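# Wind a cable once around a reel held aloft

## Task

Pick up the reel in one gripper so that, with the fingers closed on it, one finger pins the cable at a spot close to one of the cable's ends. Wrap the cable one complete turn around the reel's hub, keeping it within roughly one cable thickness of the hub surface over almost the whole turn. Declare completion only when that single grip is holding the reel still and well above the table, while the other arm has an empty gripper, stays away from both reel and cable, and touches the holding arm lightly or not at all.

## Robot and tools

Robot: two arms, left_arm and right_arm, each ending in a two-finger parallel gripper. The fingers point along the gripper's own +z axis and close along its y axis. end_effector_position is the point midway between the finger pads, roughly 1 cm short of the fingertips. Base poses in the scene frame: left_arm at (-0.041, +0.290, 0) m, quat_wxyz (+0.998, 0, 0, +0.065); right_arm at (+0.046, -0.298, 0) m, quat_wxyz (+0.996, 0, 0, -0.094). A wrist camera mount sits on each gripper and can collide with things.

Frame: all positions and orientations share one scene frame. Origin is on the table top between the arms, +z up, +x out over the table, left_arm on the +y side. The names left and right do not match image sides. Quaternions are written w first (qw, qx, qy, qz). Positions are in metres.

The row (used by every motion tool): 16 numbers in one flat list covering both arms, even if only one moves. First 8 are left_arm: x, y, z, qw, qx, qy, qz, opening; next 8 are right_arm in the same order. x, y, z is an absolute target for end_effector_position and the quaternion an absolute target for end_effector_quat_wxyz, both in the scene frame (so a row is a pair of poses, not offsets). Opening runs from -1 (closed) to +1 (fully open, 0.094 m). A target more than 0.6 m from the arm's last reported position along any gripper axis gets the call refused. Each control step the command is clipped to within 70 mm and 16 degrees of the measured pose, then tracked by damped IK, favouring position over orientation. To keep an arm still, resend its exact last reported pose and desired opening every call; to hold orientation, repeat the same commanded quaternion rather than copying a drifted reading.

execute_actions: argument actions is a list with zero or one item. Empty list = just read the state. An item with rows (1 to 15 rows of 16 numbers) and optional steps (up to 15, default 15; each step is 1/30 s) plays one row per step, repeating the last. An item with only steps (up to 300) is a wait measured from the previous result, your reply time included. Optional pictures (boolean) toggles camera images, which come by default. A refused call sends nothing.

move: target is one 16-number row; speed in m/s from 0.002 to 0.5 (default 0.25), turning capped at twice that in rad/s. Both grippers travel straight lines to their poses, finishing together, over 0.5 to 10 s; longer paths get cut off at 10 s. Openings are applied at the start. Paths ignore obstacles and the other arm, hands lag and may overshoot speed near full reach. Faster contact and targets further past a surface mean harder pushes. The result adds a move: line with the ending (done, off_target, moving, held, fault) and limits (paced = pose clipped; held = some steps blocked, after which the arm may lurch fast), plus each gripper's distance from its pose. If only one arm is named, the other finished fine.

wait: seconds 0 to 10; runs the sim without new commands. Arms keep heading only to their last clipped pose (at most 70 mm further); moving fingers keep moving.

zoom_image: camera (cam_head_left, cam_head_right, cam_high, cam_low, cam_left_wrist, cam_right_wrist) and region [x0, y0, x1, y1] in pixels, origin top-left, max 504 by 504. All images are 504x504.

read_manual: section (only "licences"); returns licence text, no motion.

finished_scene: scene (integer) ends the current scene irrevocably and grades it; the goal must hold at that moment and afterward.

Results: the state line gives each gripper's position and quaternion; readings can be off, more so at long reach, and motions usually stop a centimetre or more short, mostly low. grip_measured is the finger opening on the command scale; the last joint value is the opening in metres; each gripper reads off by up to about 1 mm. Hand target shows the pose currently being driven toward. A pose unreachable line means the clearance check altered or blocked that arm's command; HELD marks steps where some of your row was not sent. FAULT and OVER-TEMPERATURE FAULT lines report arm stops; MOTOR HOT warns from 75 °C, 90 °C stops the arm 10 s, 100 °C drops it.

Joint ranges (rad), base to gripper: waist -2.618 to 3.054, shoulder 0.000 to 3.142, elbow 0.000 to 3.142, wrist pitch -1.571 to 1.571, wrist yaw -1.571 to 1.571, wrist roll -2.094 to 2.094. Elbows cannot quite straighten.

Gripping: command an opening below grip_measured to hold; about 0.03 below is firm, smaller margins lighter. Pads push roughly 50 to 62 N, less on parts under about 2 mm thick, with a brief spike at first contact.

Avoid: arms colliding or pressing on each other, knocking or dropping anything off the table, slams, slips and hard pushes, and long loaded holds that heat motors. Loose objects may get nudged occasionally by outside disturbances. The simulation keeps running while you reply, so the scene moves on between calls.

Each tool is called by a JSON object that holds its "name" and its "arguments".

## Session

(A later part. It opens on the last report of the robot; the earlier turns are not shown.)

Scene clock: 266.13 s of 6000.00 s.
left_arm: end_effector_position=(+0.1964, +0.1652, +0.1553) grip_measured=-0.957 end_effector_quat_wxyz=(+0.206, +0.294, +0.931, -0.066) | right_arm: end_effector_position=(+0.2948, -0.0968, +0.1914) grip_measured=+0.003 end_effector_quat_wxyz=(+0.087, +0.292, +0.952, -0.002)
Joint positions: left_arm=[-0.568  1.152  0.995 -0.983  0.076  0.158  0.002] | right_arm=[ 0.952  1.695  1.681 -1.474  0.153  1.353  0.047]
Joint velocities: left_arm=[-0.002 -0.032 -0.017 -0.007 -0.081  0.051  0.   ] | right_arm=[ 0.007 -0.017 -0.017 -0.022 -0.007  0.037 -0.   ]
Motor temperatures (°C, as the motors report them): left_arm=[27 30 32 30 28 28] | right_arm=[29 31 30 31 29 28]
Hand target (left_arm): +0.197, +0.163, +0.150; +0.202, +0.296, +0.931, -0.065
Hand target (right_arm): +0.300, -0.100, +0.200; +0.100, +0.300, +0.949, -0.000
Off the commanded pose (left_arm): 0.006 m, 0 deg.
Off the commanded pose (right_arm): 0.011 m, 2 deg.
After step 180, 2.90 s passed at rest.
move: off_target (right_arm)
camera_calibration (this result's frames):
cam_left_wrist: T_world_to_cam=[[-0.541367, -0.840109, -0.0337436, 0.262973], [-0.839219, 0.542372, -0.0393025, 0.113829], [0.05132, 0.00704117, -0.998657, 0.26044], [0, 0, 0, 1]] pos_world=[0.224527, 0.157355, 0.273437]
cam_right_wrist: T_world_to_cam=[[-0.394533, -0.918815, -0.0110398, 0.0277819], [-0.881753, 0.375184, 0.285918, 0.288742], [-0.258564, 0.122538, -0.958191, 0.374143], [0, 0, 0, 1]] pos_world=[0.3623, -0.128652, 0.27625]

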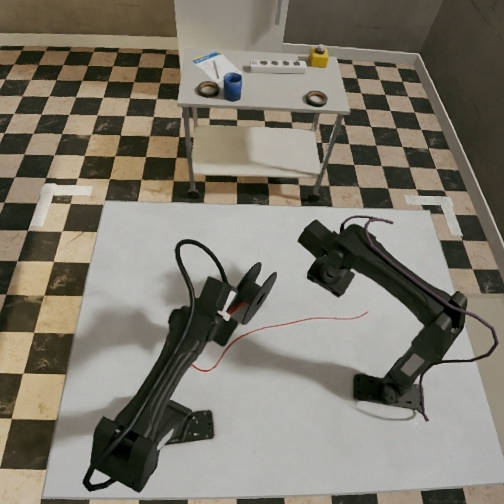

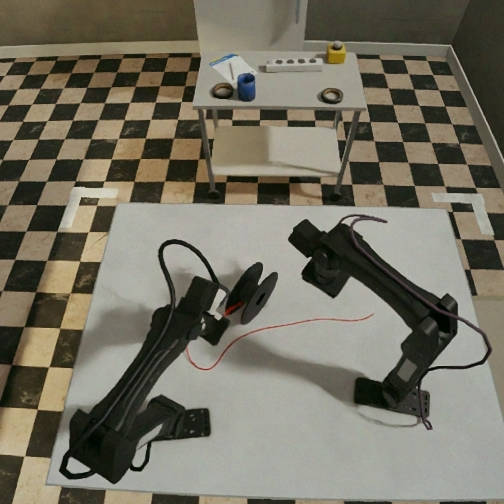

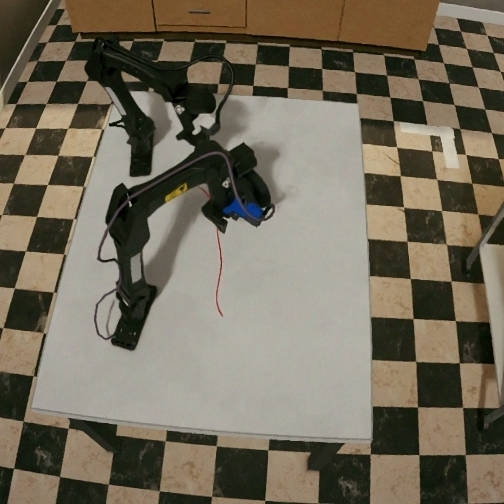

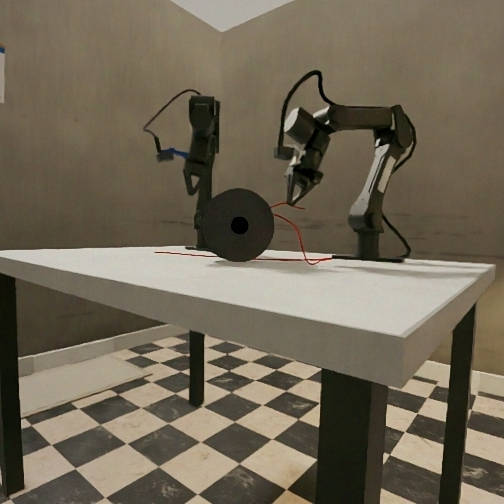

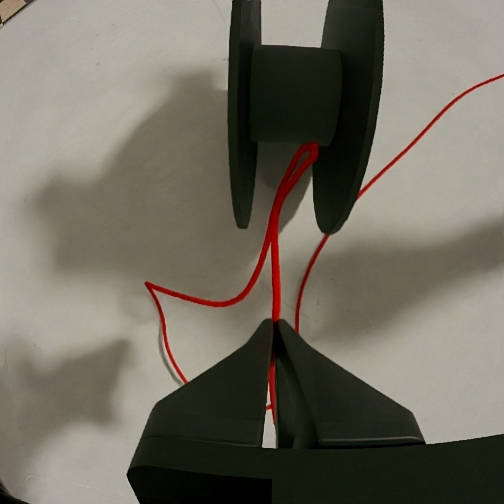

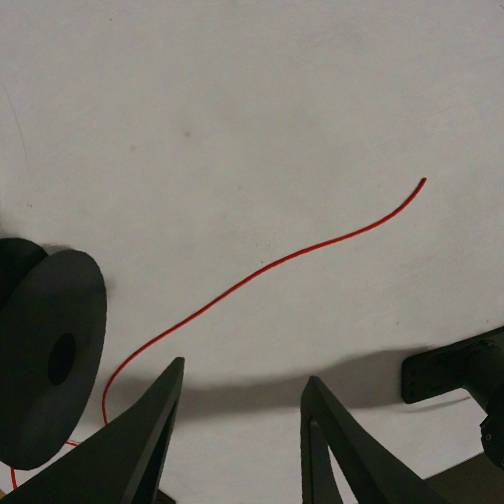

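{"name": "move", "arguments": {"target": [0.24,0.135,0.165,0.25,0.29,0.92,-0.079,-1,0.3,-0.03,0.21,0.1,0.3,0.95,0,0], "speed": 0.05}}

Scene clock: 271.50 s of 6000.00 s.
left_arm: end_effector_position=(+0.2303, +0.1418, +0.1537) grip_measured=-0.957 end_effector_quat_wxyz=(+0.232, +0.290, +0.925, -0.076) | right_arm: end_effector_position=(+0.2977, -0.0303, +0.2081) grip_measured=+0.003 end_effector_quat_wxyz=(+0.096, +0.297, +0.950, +0.025)
Joint positions: left_arm=[-0.59   1.263  1.033 -0.852  0.075  0.128  0.002] | right_arm=[ 1.081  1.874  1.965 -1.544  0.161  1.489  0.047]
Joint velocities: left_arm=[-0.012 -0.007  0.012 -0.007  0.037  0.066  0.001] | right_arm=[-0.017 -0.027 -0.002 -0.066 -0.022 -0.022  0.001]
Motor temperatures (°C, as the motors report them): left_arm=[27 30 32 30 28 28] | right_arm=[29 31 30 31 29 28]
Hand target (left_arm): +0.239, +0.135, +0.165; +0.250, +0.291, +0.920, -0.079
Hand target (right_arm): +0.300, -0.030, +0.211; +0.106, +0.298, +0.948, +0.020
Off the commanded pose (left_arm): 0.016 m, 2 deg.
Off the commanded pose (right_arm): 0.003 m, 3 deg.
joint sent to its limit (right arm) — the command would take joint 4 (wrist pitch) past its lower limit, so that joint was sent only as far as its limit.
move: off_target (left_arm, right_arm)
camera_calibration (this result's frames):
cam_left_wrist: T_world_to_cam=[[-0.535697, -0.843957, -0.0276507, 0.259947], [-0.838992, 0.535678, -0.0956096, 0.164526], [0.0955023, -0.0280191, -0.995035, 0.251554], [0, 0, 0, 1]] pos_world=[0.253265, 0.1383, 0.273223]
cam_right_wrist: T_world_to_cam=[[-0.398433, -0.914737, -0.0671354, 0.103159], [-0.889354, 0.367404, 0.272147, 0.266465], [-0.224277, 0.16814, -0.959911, 0.374314], [0, 0, 0, 1]] pos_world=[0.362034, -0.066474, 0.293716]

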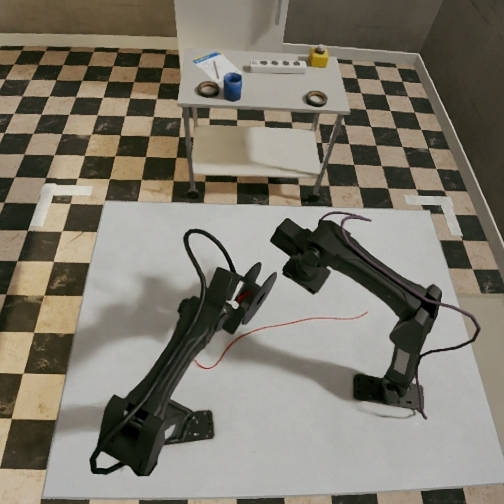

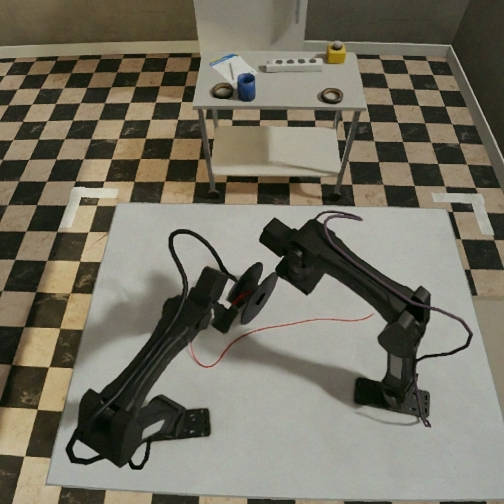

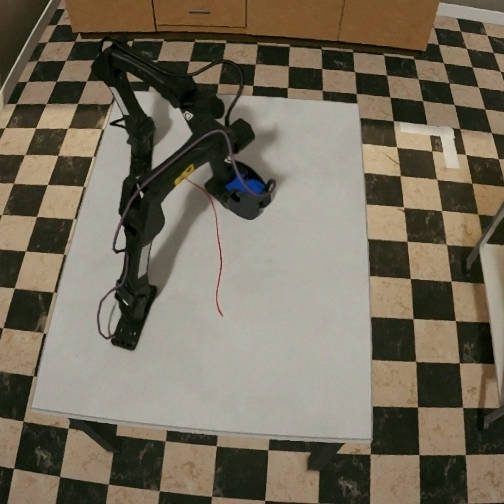

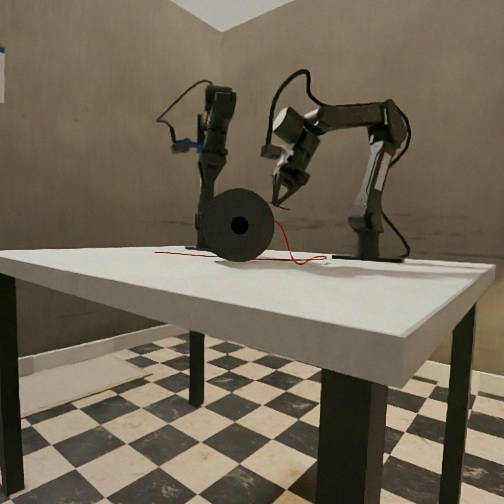

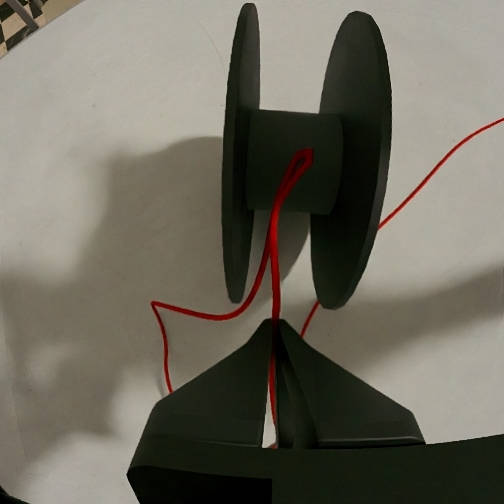

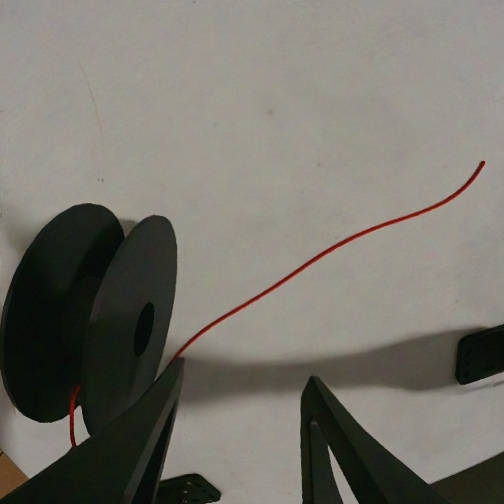

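{"name": "move", "arguments": {"target": [0.24,0.122,0.165,0.29,0.287,0.91,-0.09,-1,0.325,0.05,0.21,-0.15,0.297,0.942,0.047,0], "speed": 0.06}}

Scene clock: 280.03 s of 6000.00 s.
left_arm: end_effector_position=(+0.2414, +0.1235, +0.1596) grip_measured=-0.957 end_effector_quat_wxyz=(+0.275, +0.287, +0.913, -0.087) | right_arm: end_effector_position=(+0.3219, +0.0498, +0.2084) grip_measured=+0.003 end_effector_quat_wxyz=(-0.098, +0.310, +0.932, +0.159)
Joint positions: left_arm=[-0.634  1.257  1.005 -0.735  0.06   0.087  0.002] | right_arm=[ 0.961  2.138  2.314 -1.546 -0.319  1.446  0.047]
Joint velocities: left_arm=[ 0.007  0.007 -0.007 -0.037  0.095  0.022 -0.001] | right_arm=[ 0.002  0.007 -0.012  0.066 -0.066 -0.037  0.001]
Motor temperatures (°C, as the motors report them): left_arm=[27 30 32 31 28 28] | right_arm=[29 31 30 31 29 28]
Hand target (left_arm): +0.240, +0.122, +0.165; +0.289, +0.287, +0.909, -0.090
Hand target (right_arm): +0.325, +0.049, +0.210; -0.102, +0.313, +0.930, +0.162
Off the commanded pose (left_arm): 0.006 m, 2 deg.
Off the commanded pose (right_arm): 0.003 m, 14 deg.
joint sent to its limit (right arm) — the command would take joint 4 (wrist pitch) past its lower limit, so that joint was sent only as far as its limit.
move: off_target (right_arm)
camera_calibration (this result's frames):
cam_left_wrist: T_world_to_cam=[[-0.534062, -0.844993, -0.027647, 0.250303], [-0.827533, 0.529163, -0.18755, 0.196935], [0.173108, -0.0772844, -0.981866, 0.241096], [0, 0, 0, 1]] pos_world=[0.254912, 0.125927, 0.280579]
cam_right_wrist: T_world_to_cam=[[-0.448706, -0.848454, -0.280693, 0.243502], [-0.757719, 0.194656, 0.622873, 0.151627], [-0.473841, 0.492173, -0.730233, 0.382885], [0, 0, 0, 1]] pos_world=[0.405578, -0.0113608, 0.2535]

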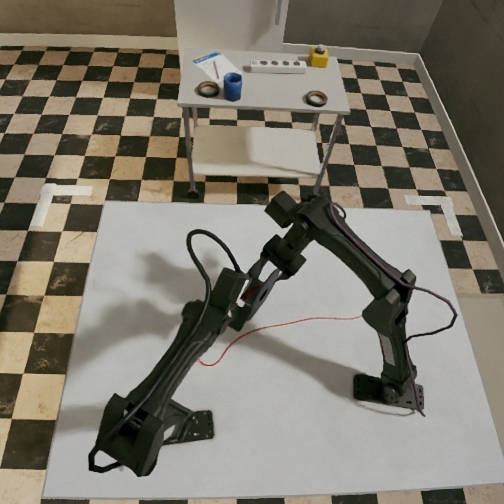

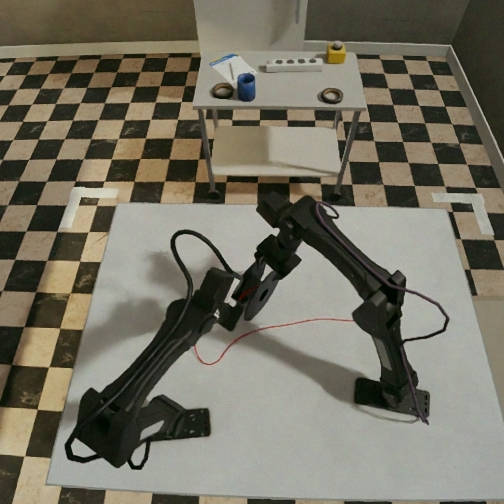

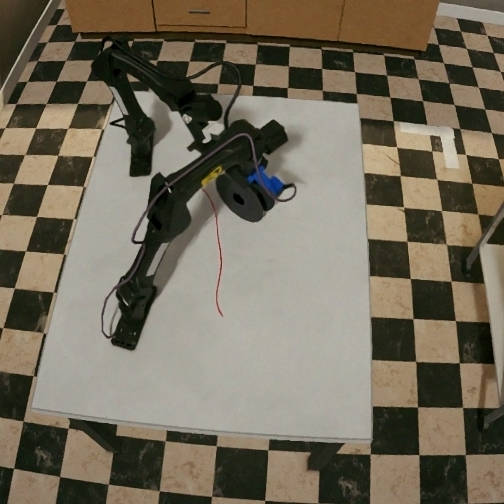

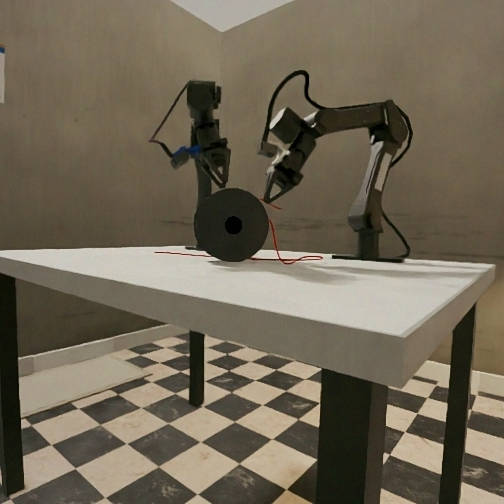

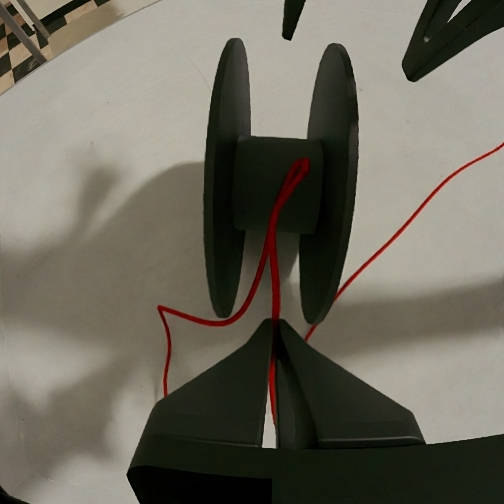

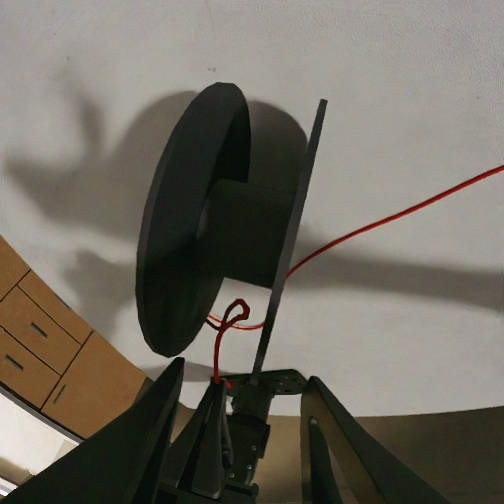

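{"name": "execute_actions", "arguments": {"actions": []}}

Scene clock: 293.27 s of 6000.00 s.
left_arm: end_effector_position=(+0.2416, +0.1234, +0.1597) grip_measured=-0.957 end_effector_quat_wxyz=(+0.276, +0.287, +0.913, -0.088) | right_arm: end_effector_position=(+0.3215, +0.0502, +0.2086) grip_measured=+0.003 end_effector_quat_wxyz=(-0.099, +0.309, +0.932, +0.159)
Joint positions: left_arm=[-0.634  1.257  1.005 -0.735  0.06   0.087  0.002] | right_arm=[ 0.961  2.138  2.314 -1.546 -0.323  1.446  0.047]
Joint velocities: left_arm=[-0.007  0.012 -0.017 -0.007  0.051  0.022 -0.001] | right_arm=[-0.002 -0.002  0.002 -0.066  0.037 -0.022 -0.001]
Motor temperatures (°C, as the motors report them): left_arm=[27 31 31 31 28 28] | right_arm=[29 32 30 31 29 28]
Hand target (left_arm): +0.240, +0.122, +0.165; +0.289, +0.288, +0.909, -0.090
Hand target (right_arm): +0.325, +0.049, +0.210; -0.102, +0.313, +0.930, +0.162
Off the commanded pose (left_arm): 0.006 m, 2 deg.
Off the commanded pose (right_arm): 0.004 m, 14 deg.
Steps of this call (steps 1 to 180: nothing new was sent; then 7.23 s passed at rest). Readings (end_effector_position):
1: left_arm (+0.2414, +0.1235, +0.1596) | right_arm (+0.3218, +0.0499, +0.2084)
2: left_arm (+0.2415, +0.1234, +0.1597) | right_arm (+0.3218, +0.0499, +0.2085)
4: left_arm (+0.2415, +0.1234, +0.1597) | right_arm (+0.3217, +0.0500, +0.2085)
8: left_arm (+0.2416, +0.1234, +0.1597) | right_arm (+0.3216, +0.0501, +0.2086)
180: the state above
camera_calibration (this result's frames):
cam_left_wrist: T_world_to_cam=[[-0.534043, -0.845003, -0.0276927, 0.25032], [-0.827408, 0.529094, -0.188298, 0.197207], [0.173764, -0.0776459, -0.981722, 0.241031], [0, 0, 0, 1]] pos_world=[0.254969, 0.125895, 0.280691]
cam_right_wrist: T_world_to_cam=[[-0.448787, -0.848083, -0.281684, 0.243905], [-0.756386, 0.192635, 0.625117, 0.150311], [-0.475889, 0.493607, -0.72793, 0.382733], [0, 0, 0, 1]] pos_world=[0.405293, -0.0110227, 0.253345]

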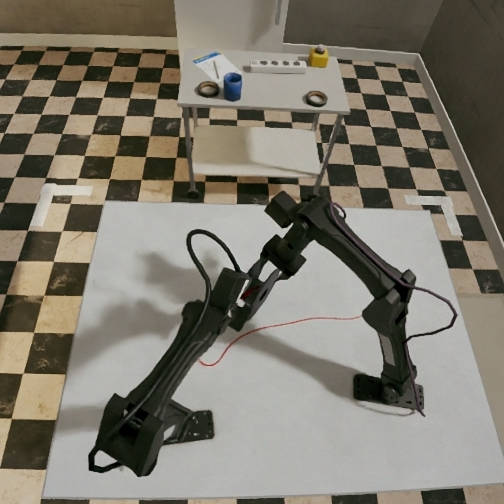

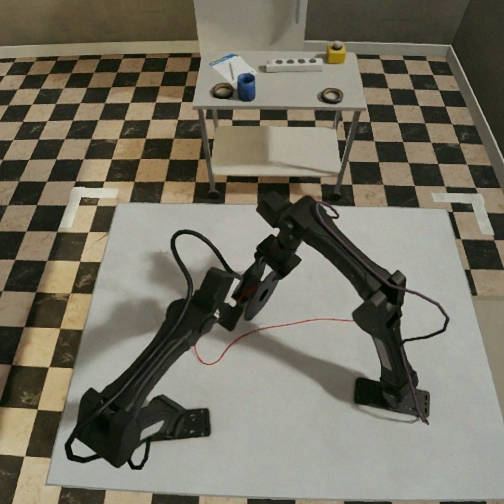

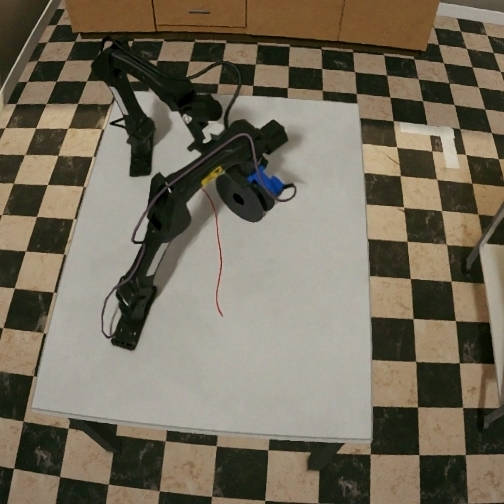

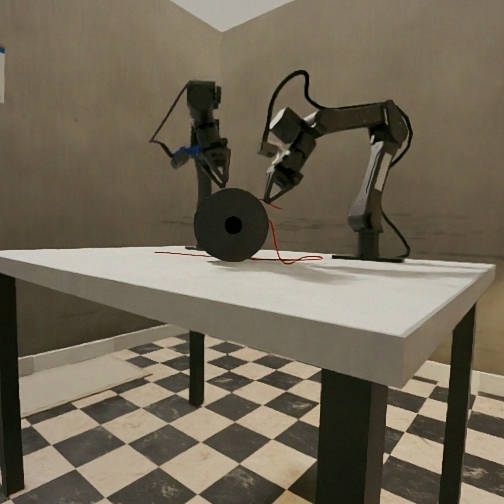

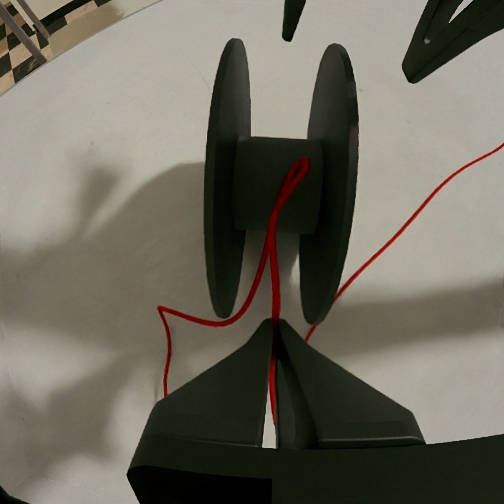

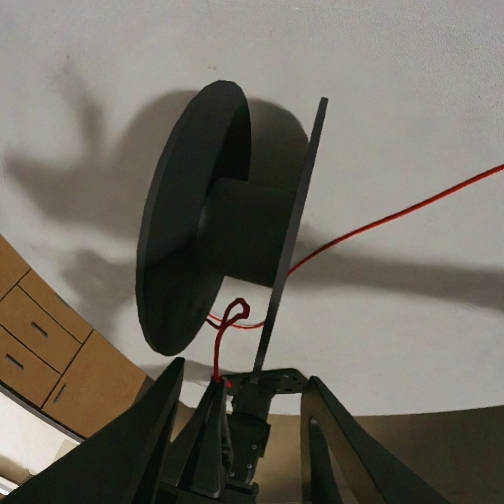

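{"name": "move", "arguments": {"target": [0.24,0.122,0.165,0.29,0.287,0.91,-0.09,-1,0.312,0.066,0.17,-0.12,0.30,0.94,0.10,0.05], "speed": 0.06}}

Scene clock: 297.67 s of 6000.00 s.
left_arm: end_effector_position=(+0.2417, +0.1233, +0.1598) grip_measured=-0.957 end_effector_quat_wxyz=(+0.276, +0.287, +0.913, -0.088) | right_arm: end_effector_position=(+0.3124, +0.0653, +0.1687) grip_measured=+0.047 end_effector_quat_wxyz=(-0.123, +0.301, +0.938, +0.116)
Joint positions: left_arm=[-0.634  1.257  1.005 -0.734  0.06   0.087  0.002] | right_arm=[ 1.     2.233  2.314 -1.546 -0.322  1.449  0.049]
Joint velocities: left_arm=[-0.007  0.007 -0.007  0.022 -0.037 -0.022 -0.   ] | right_arm=[-0.007 -0.002 -0.002 -0.022 -0.022  0.007 -0.001]
Motor temperatures (°C, as the motors report them): left_arm=[27 31 31 31 28 28] | right_arm=[29 32 31 31 29 28]
Hand target (left_arm): +0.240, +0.122, +0.165; +0.289, +0.287, +0.909, -0.090
Hand target (right_arm): +0.312, +0.066, +0.170; -0.117, +0.301, +0.940, +0.112
Off the commanded pose (left_arm): 0.006 m, 2 deg.
Off the commanded pose (right_arm): 0.002 m, 2 deg.
joint sent to its limit (right arm) — the command would take joint 4 (wrist pitch) past its lower limit, so that joint was sent only as far as its limit.
move: done
camera_calibration (this result's frames):
cam_left_wrist: T_world_to_cam=[[-0.534025, -0.845014, -0.0277384, 0.250336], [-0.827282, 0.529024, -0.189045, 0.197479], [0.17442, -0.0780074, -0.981577, 0.240967], [0, 0, 0, 1]] pos_world=[0.255027, 0.125863, 0.280804]
cam_right_wrist: T_world_to_cam=[[-0.43428, -0.879753, -0.193484, 0.224037], [-0.720318, 0.210197, 0.661029, 0.14707], [-0.540872, 0.426441, -0.724986, 0.366112], [0, 0, 0, 1]] pos_world=[0.401252, 0.0100585, 0.211556]

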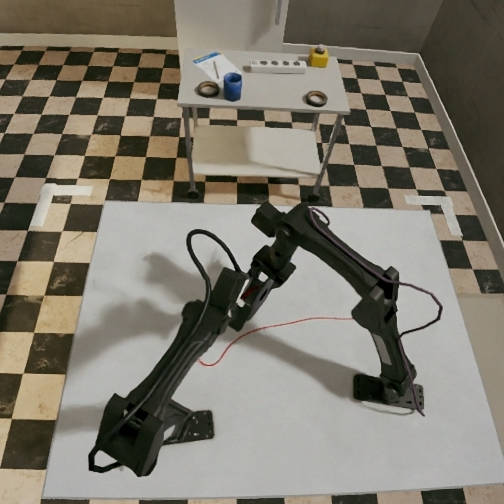

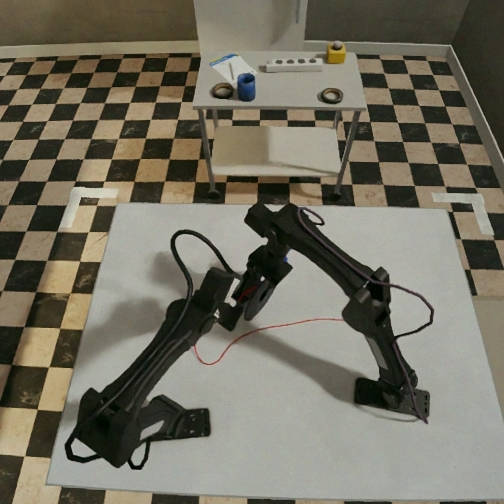

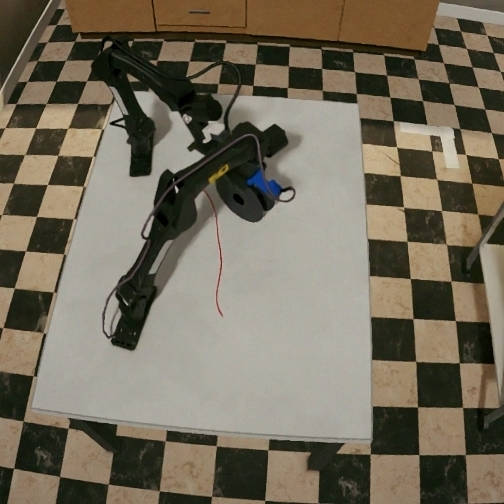

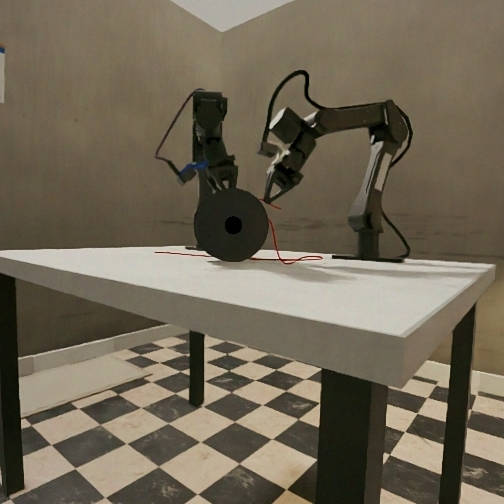

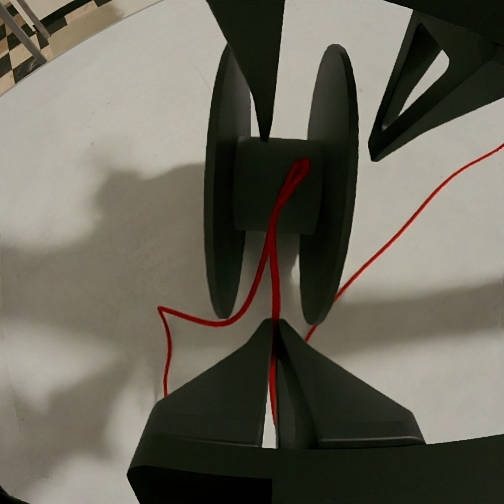

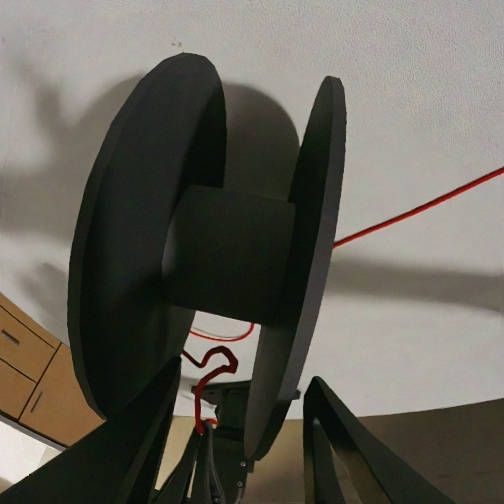

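{"name": "move", "arguments": {"target": [0.235,0.114,0.165,0.29,0.287,0.91,-0.09,-1,0.299,0.075,0.145,-0.12,0.30,0.94,0.10,0.05], "speed": 0.05}}

Scene clock: 300.53 s of 6000.00 s.
left_arm: end_effector_position=(+0.2370, +0.1152, +0.1598) grip_measured=-0.957 end_effector_quat_wxyz=(+0.276, +0.287, +0.913, -0.087) | right_arm: end_effector_position=(+0.3005, +0.0766, +0.1453) grip_measured=+0.047 end_effector_quat_wxyz=(-0.128, +0.299, +0.940, +0.103)
Joint positions: left_arm=[-0.675  1.257  1.005 -0.733  0.037  0.053  0.002] | right_arm=[ 1.038  2.233  2.22  -1.469 -0.317  1.48   0.049]
Joint velocities: left_arm=[ 0.012 -0.002 -0.017  0.007  0.007  0.007 -0.001] | right_arm=[ 0.002 -0.002  0.002  0.007 -0.022 -0.066 -0.001]
Motor temperatures (°C, as the motors report them): left_arm=[27 31 31 32 28 28] | right_arm=[29 33 30 31 29 28]
Hand target (left_arm): +0.235, +0.114, +0.165; +0.289, +0.287, +0.909, -0.090
Hand target (right_arm): +0.299, +0.075, +0.145; -0.121, +0.300, +0.941, +0.100
Off the commanded pose (left_arm): 0.006 m, 2 deg.
Off the commanded pose (right_arm): 0.002 m, 1 deg.
move: done
camera_calibration (this result's frames):
cam_left_wrist: T_world_to_cam=[[-0.534102, -0.844944, -0.0283587, 0.24109], [-0.827322, 0.529278, -0.188159, 0.197673], [0.173994, -0.0770346, -0.981729, 0.241113], [0, 0, 0, 1]] pos_world=[0.250354, 0.117657, 0.280739]
cam_right_wrist: T_world_to_cam=[[-0.428696, -0.887602, -0.168473, 0.219587], [-0.711808, 0.216997, 0.668013, 0.147452], [-0.556371, 0.406295, -0.724828, 0.344107], [0, 0, 0, 1]] pos_world=[0.390545, 0.0231005, 0.187913]

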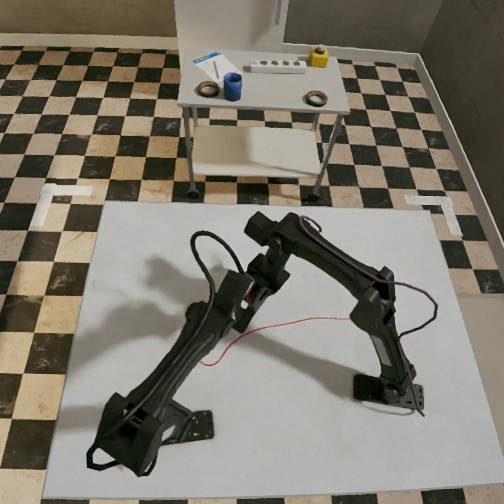

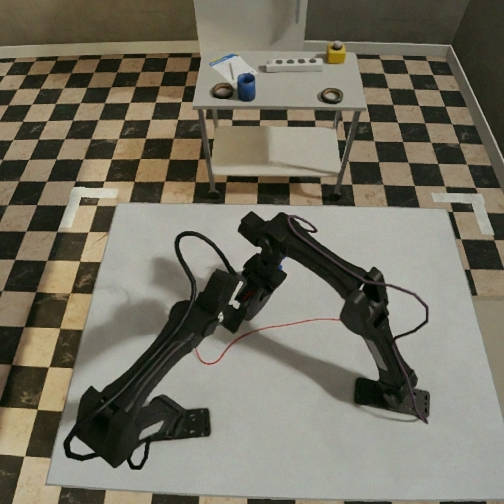

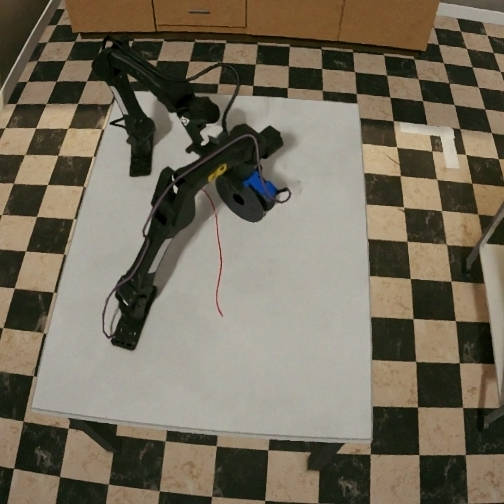

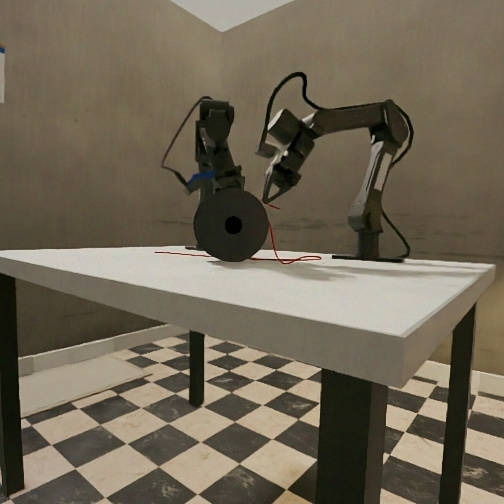

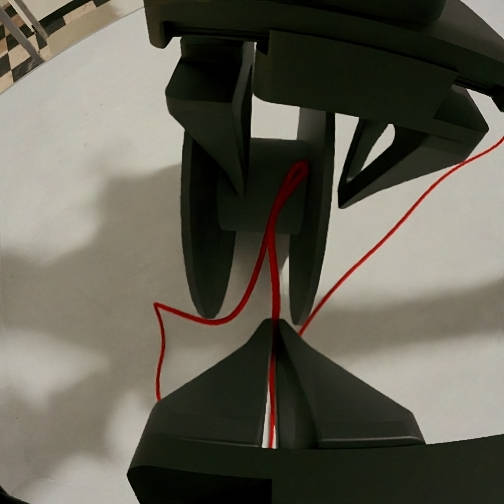

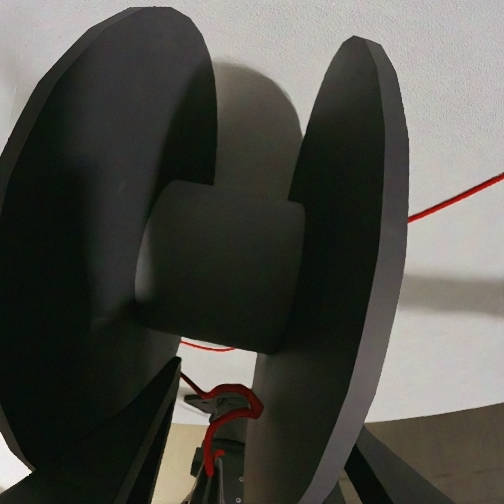

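{"name": "execute_actions", "arguments": {"actions": [{"rows":[[0.235,0.114,0.165,0.29,0.287,0.91,-0.09,-1,0.293,0.065,0.144,-0.12,0.30,0.94,0.10,-0.45]]}], "pictures": false}}

{"name": "move", "arguments": {"target": [0.235,0.114,0.165,0.29,0.287,0.91,-0.09,-1,0.292,0.064,0.144,-0.12,0.30,0.94,0.10,-1]}}

Scene clock: 304.00 s of 6000.00 s.
left_arm: end_effector_position=(+0.2371, +0.1153, +0.1598) grip_measured=-0.957 end_effector_quat_wxyz=(+0.276, +0.287, +0.913, -0.087) | right_arm: end_effector_position=(+0.2938, +0.0683, +0.1416) grip_measured=-0.447 end_effector_quat_wxyz=(-0.128, +0.300, +0.940, +0.100)
Joint positions: left_arm=[-0.675  1.257  1.005 -0.733  0.036  0.052  0.002] | right_arm=[ 1.038  2.175  2.113 -1.423 -0.315  1.481  0.026]
Joint velocities: left_arm=[ 0.002  0.007  0.017  0.007  0.066  0.037 -0.001] | right_arm=[-0.007 -0.002 -0.007  0.051 -0.022 -0.037  0.   ]
Motor temperatures (°C, as the motors report them): left_arm=[27 31 31 32 28 28] | right_arm=[29 33 30 31 29 28]
Hand target (left_arm): +0.235, +0.114, +0.165; +0.289, +0.287, +0.909, -0.090
Hand target (right_arm): +0.293, +0.065, +0.144; -0.120, +0.300, +0.941, +0.100
Off the commanded pose (left_arm): 0.006 m, 2 deg.
Off the commanded pose (right_arm): 0.004 m, 1 deg.
Steps of this call (steps 1 to 89: nothing new was sent; steps 90 to 104: all 15 steps of this action). Readings (end_effector_position):
90: left_arm (+0.2370, +0.1153, +0.1597) | right_arm (+0.3005, +0.0763, +0.1442)
91: left_arm (+0.2370, +0.1153, +0.1597) | right_arm (+0.2979, +0.0733, +0.1426)
93: left_arm (+0.2370, +0.1153, +0.1597) | right_arm (+0.2928, +0.0673, +0.1407)
97: left_arm (+0.2371, +0.1153, +0.1598) | right_arm (+0.2921, +0.0664, +0.1411)
104: the state above

Scene clock: 304.93 s of 6000.00 s.
left_arm: end_effector_position=(+0.2377, +0.1150, +0.1602) grip_measured=-0.957 end_effector_quat_wxyz=(+0.277, +0.286, +0.913, -0.087) | right_arm: end_effector_position=(+0.2936, +0.0682, +0.1412) grip_measured=-0.878 end_effector_quat_wxyz=(-0.127, +0.300, +0.940, +0.102)
Joint positions: left_arm=[-0.675  1.257  1.005 -0.73   0.036  0.052  0.002] | right_arm=[ 1.038  2.169  2.101 -1.413 -0.316  1.482  0.006]
Joint velocities: left_arm=[-0.017  0.022 -0.012 -0.022 -0.007 -0.051 -0.   ] | right_arm=[-0.017 -0.007 -0.012  0.022 -0.037 -0.11   0.001]
Motor temperatures (°C, as the motors report them): left_arm=[27 31 31 32 28 28] | right_arm=[29 33 30 31 29 28]
Hand target (left_arm): +0.235, +0.114, +0.165; +0.289, +0.287, +0.909, -0.090
Hand target (right_arm): +0.292, +0.064, +0.144; -0.120, +0.300, +0.941, +0.100
Off the commanded pose (left_arm): 0.006 m, 2 deg.
Off the commanded pose (right_arm): 0.005 m, 1 deg.
move: done
camera_calibration (this result's frames):
cam_left_wrist: T_world_to_cam=[[-0.533122, -0.845554, -0.0286331, 0.241133], [-0.827307, 0.528102, -0.191497, 0.199125], [0.177042, -0.0784031, -0.981075, 0.240763], [0, 0, 0, 1]] pos_world=[0.250665, 0.11761, 0.281243]
cam_right_wrist: T_world_to_cam=[[-0.431013, -0.88678, -0.166881, 0.208902], [-0.711523, 0.220263, 0.667248, 0.146854], [-0.554945, 0.406332, -0.7259, 0.340431], [0, 0, 0, 1]] pos_world=[0.38345, 0.0145755, 0.183993]

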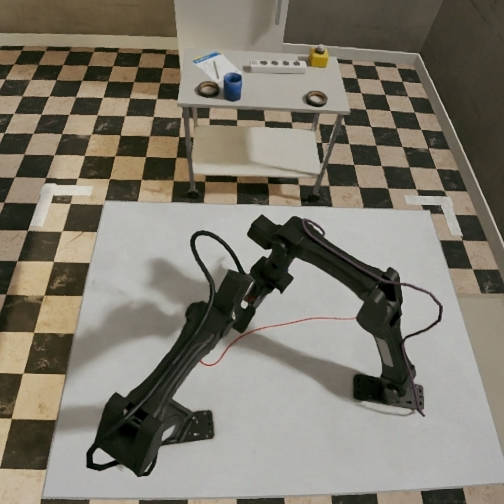

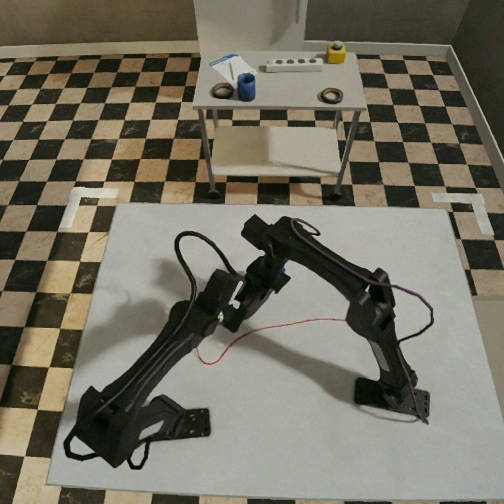

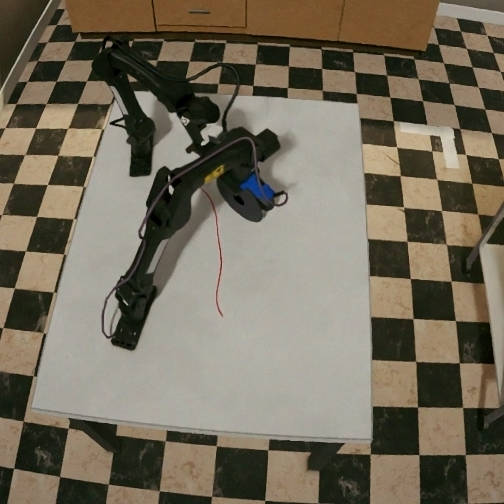

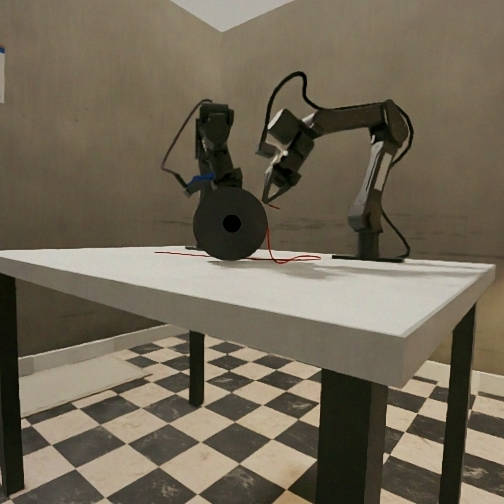

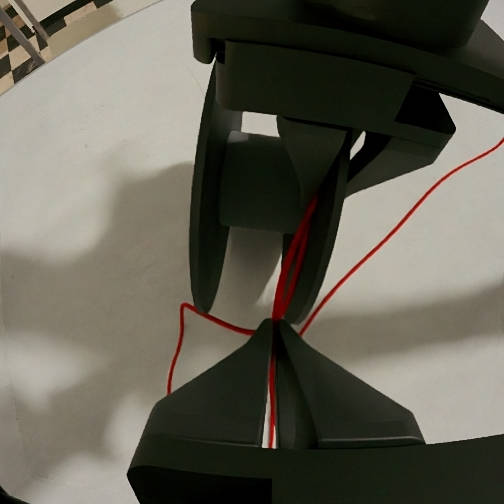

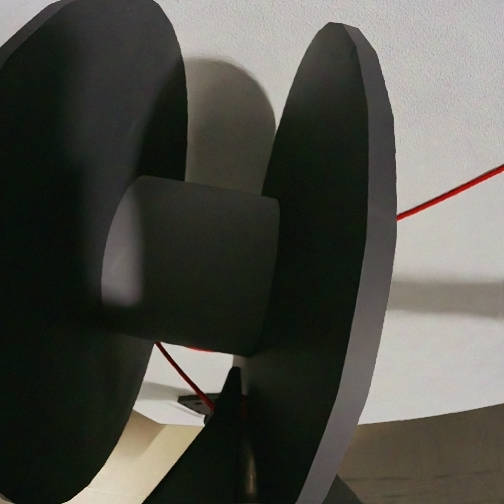

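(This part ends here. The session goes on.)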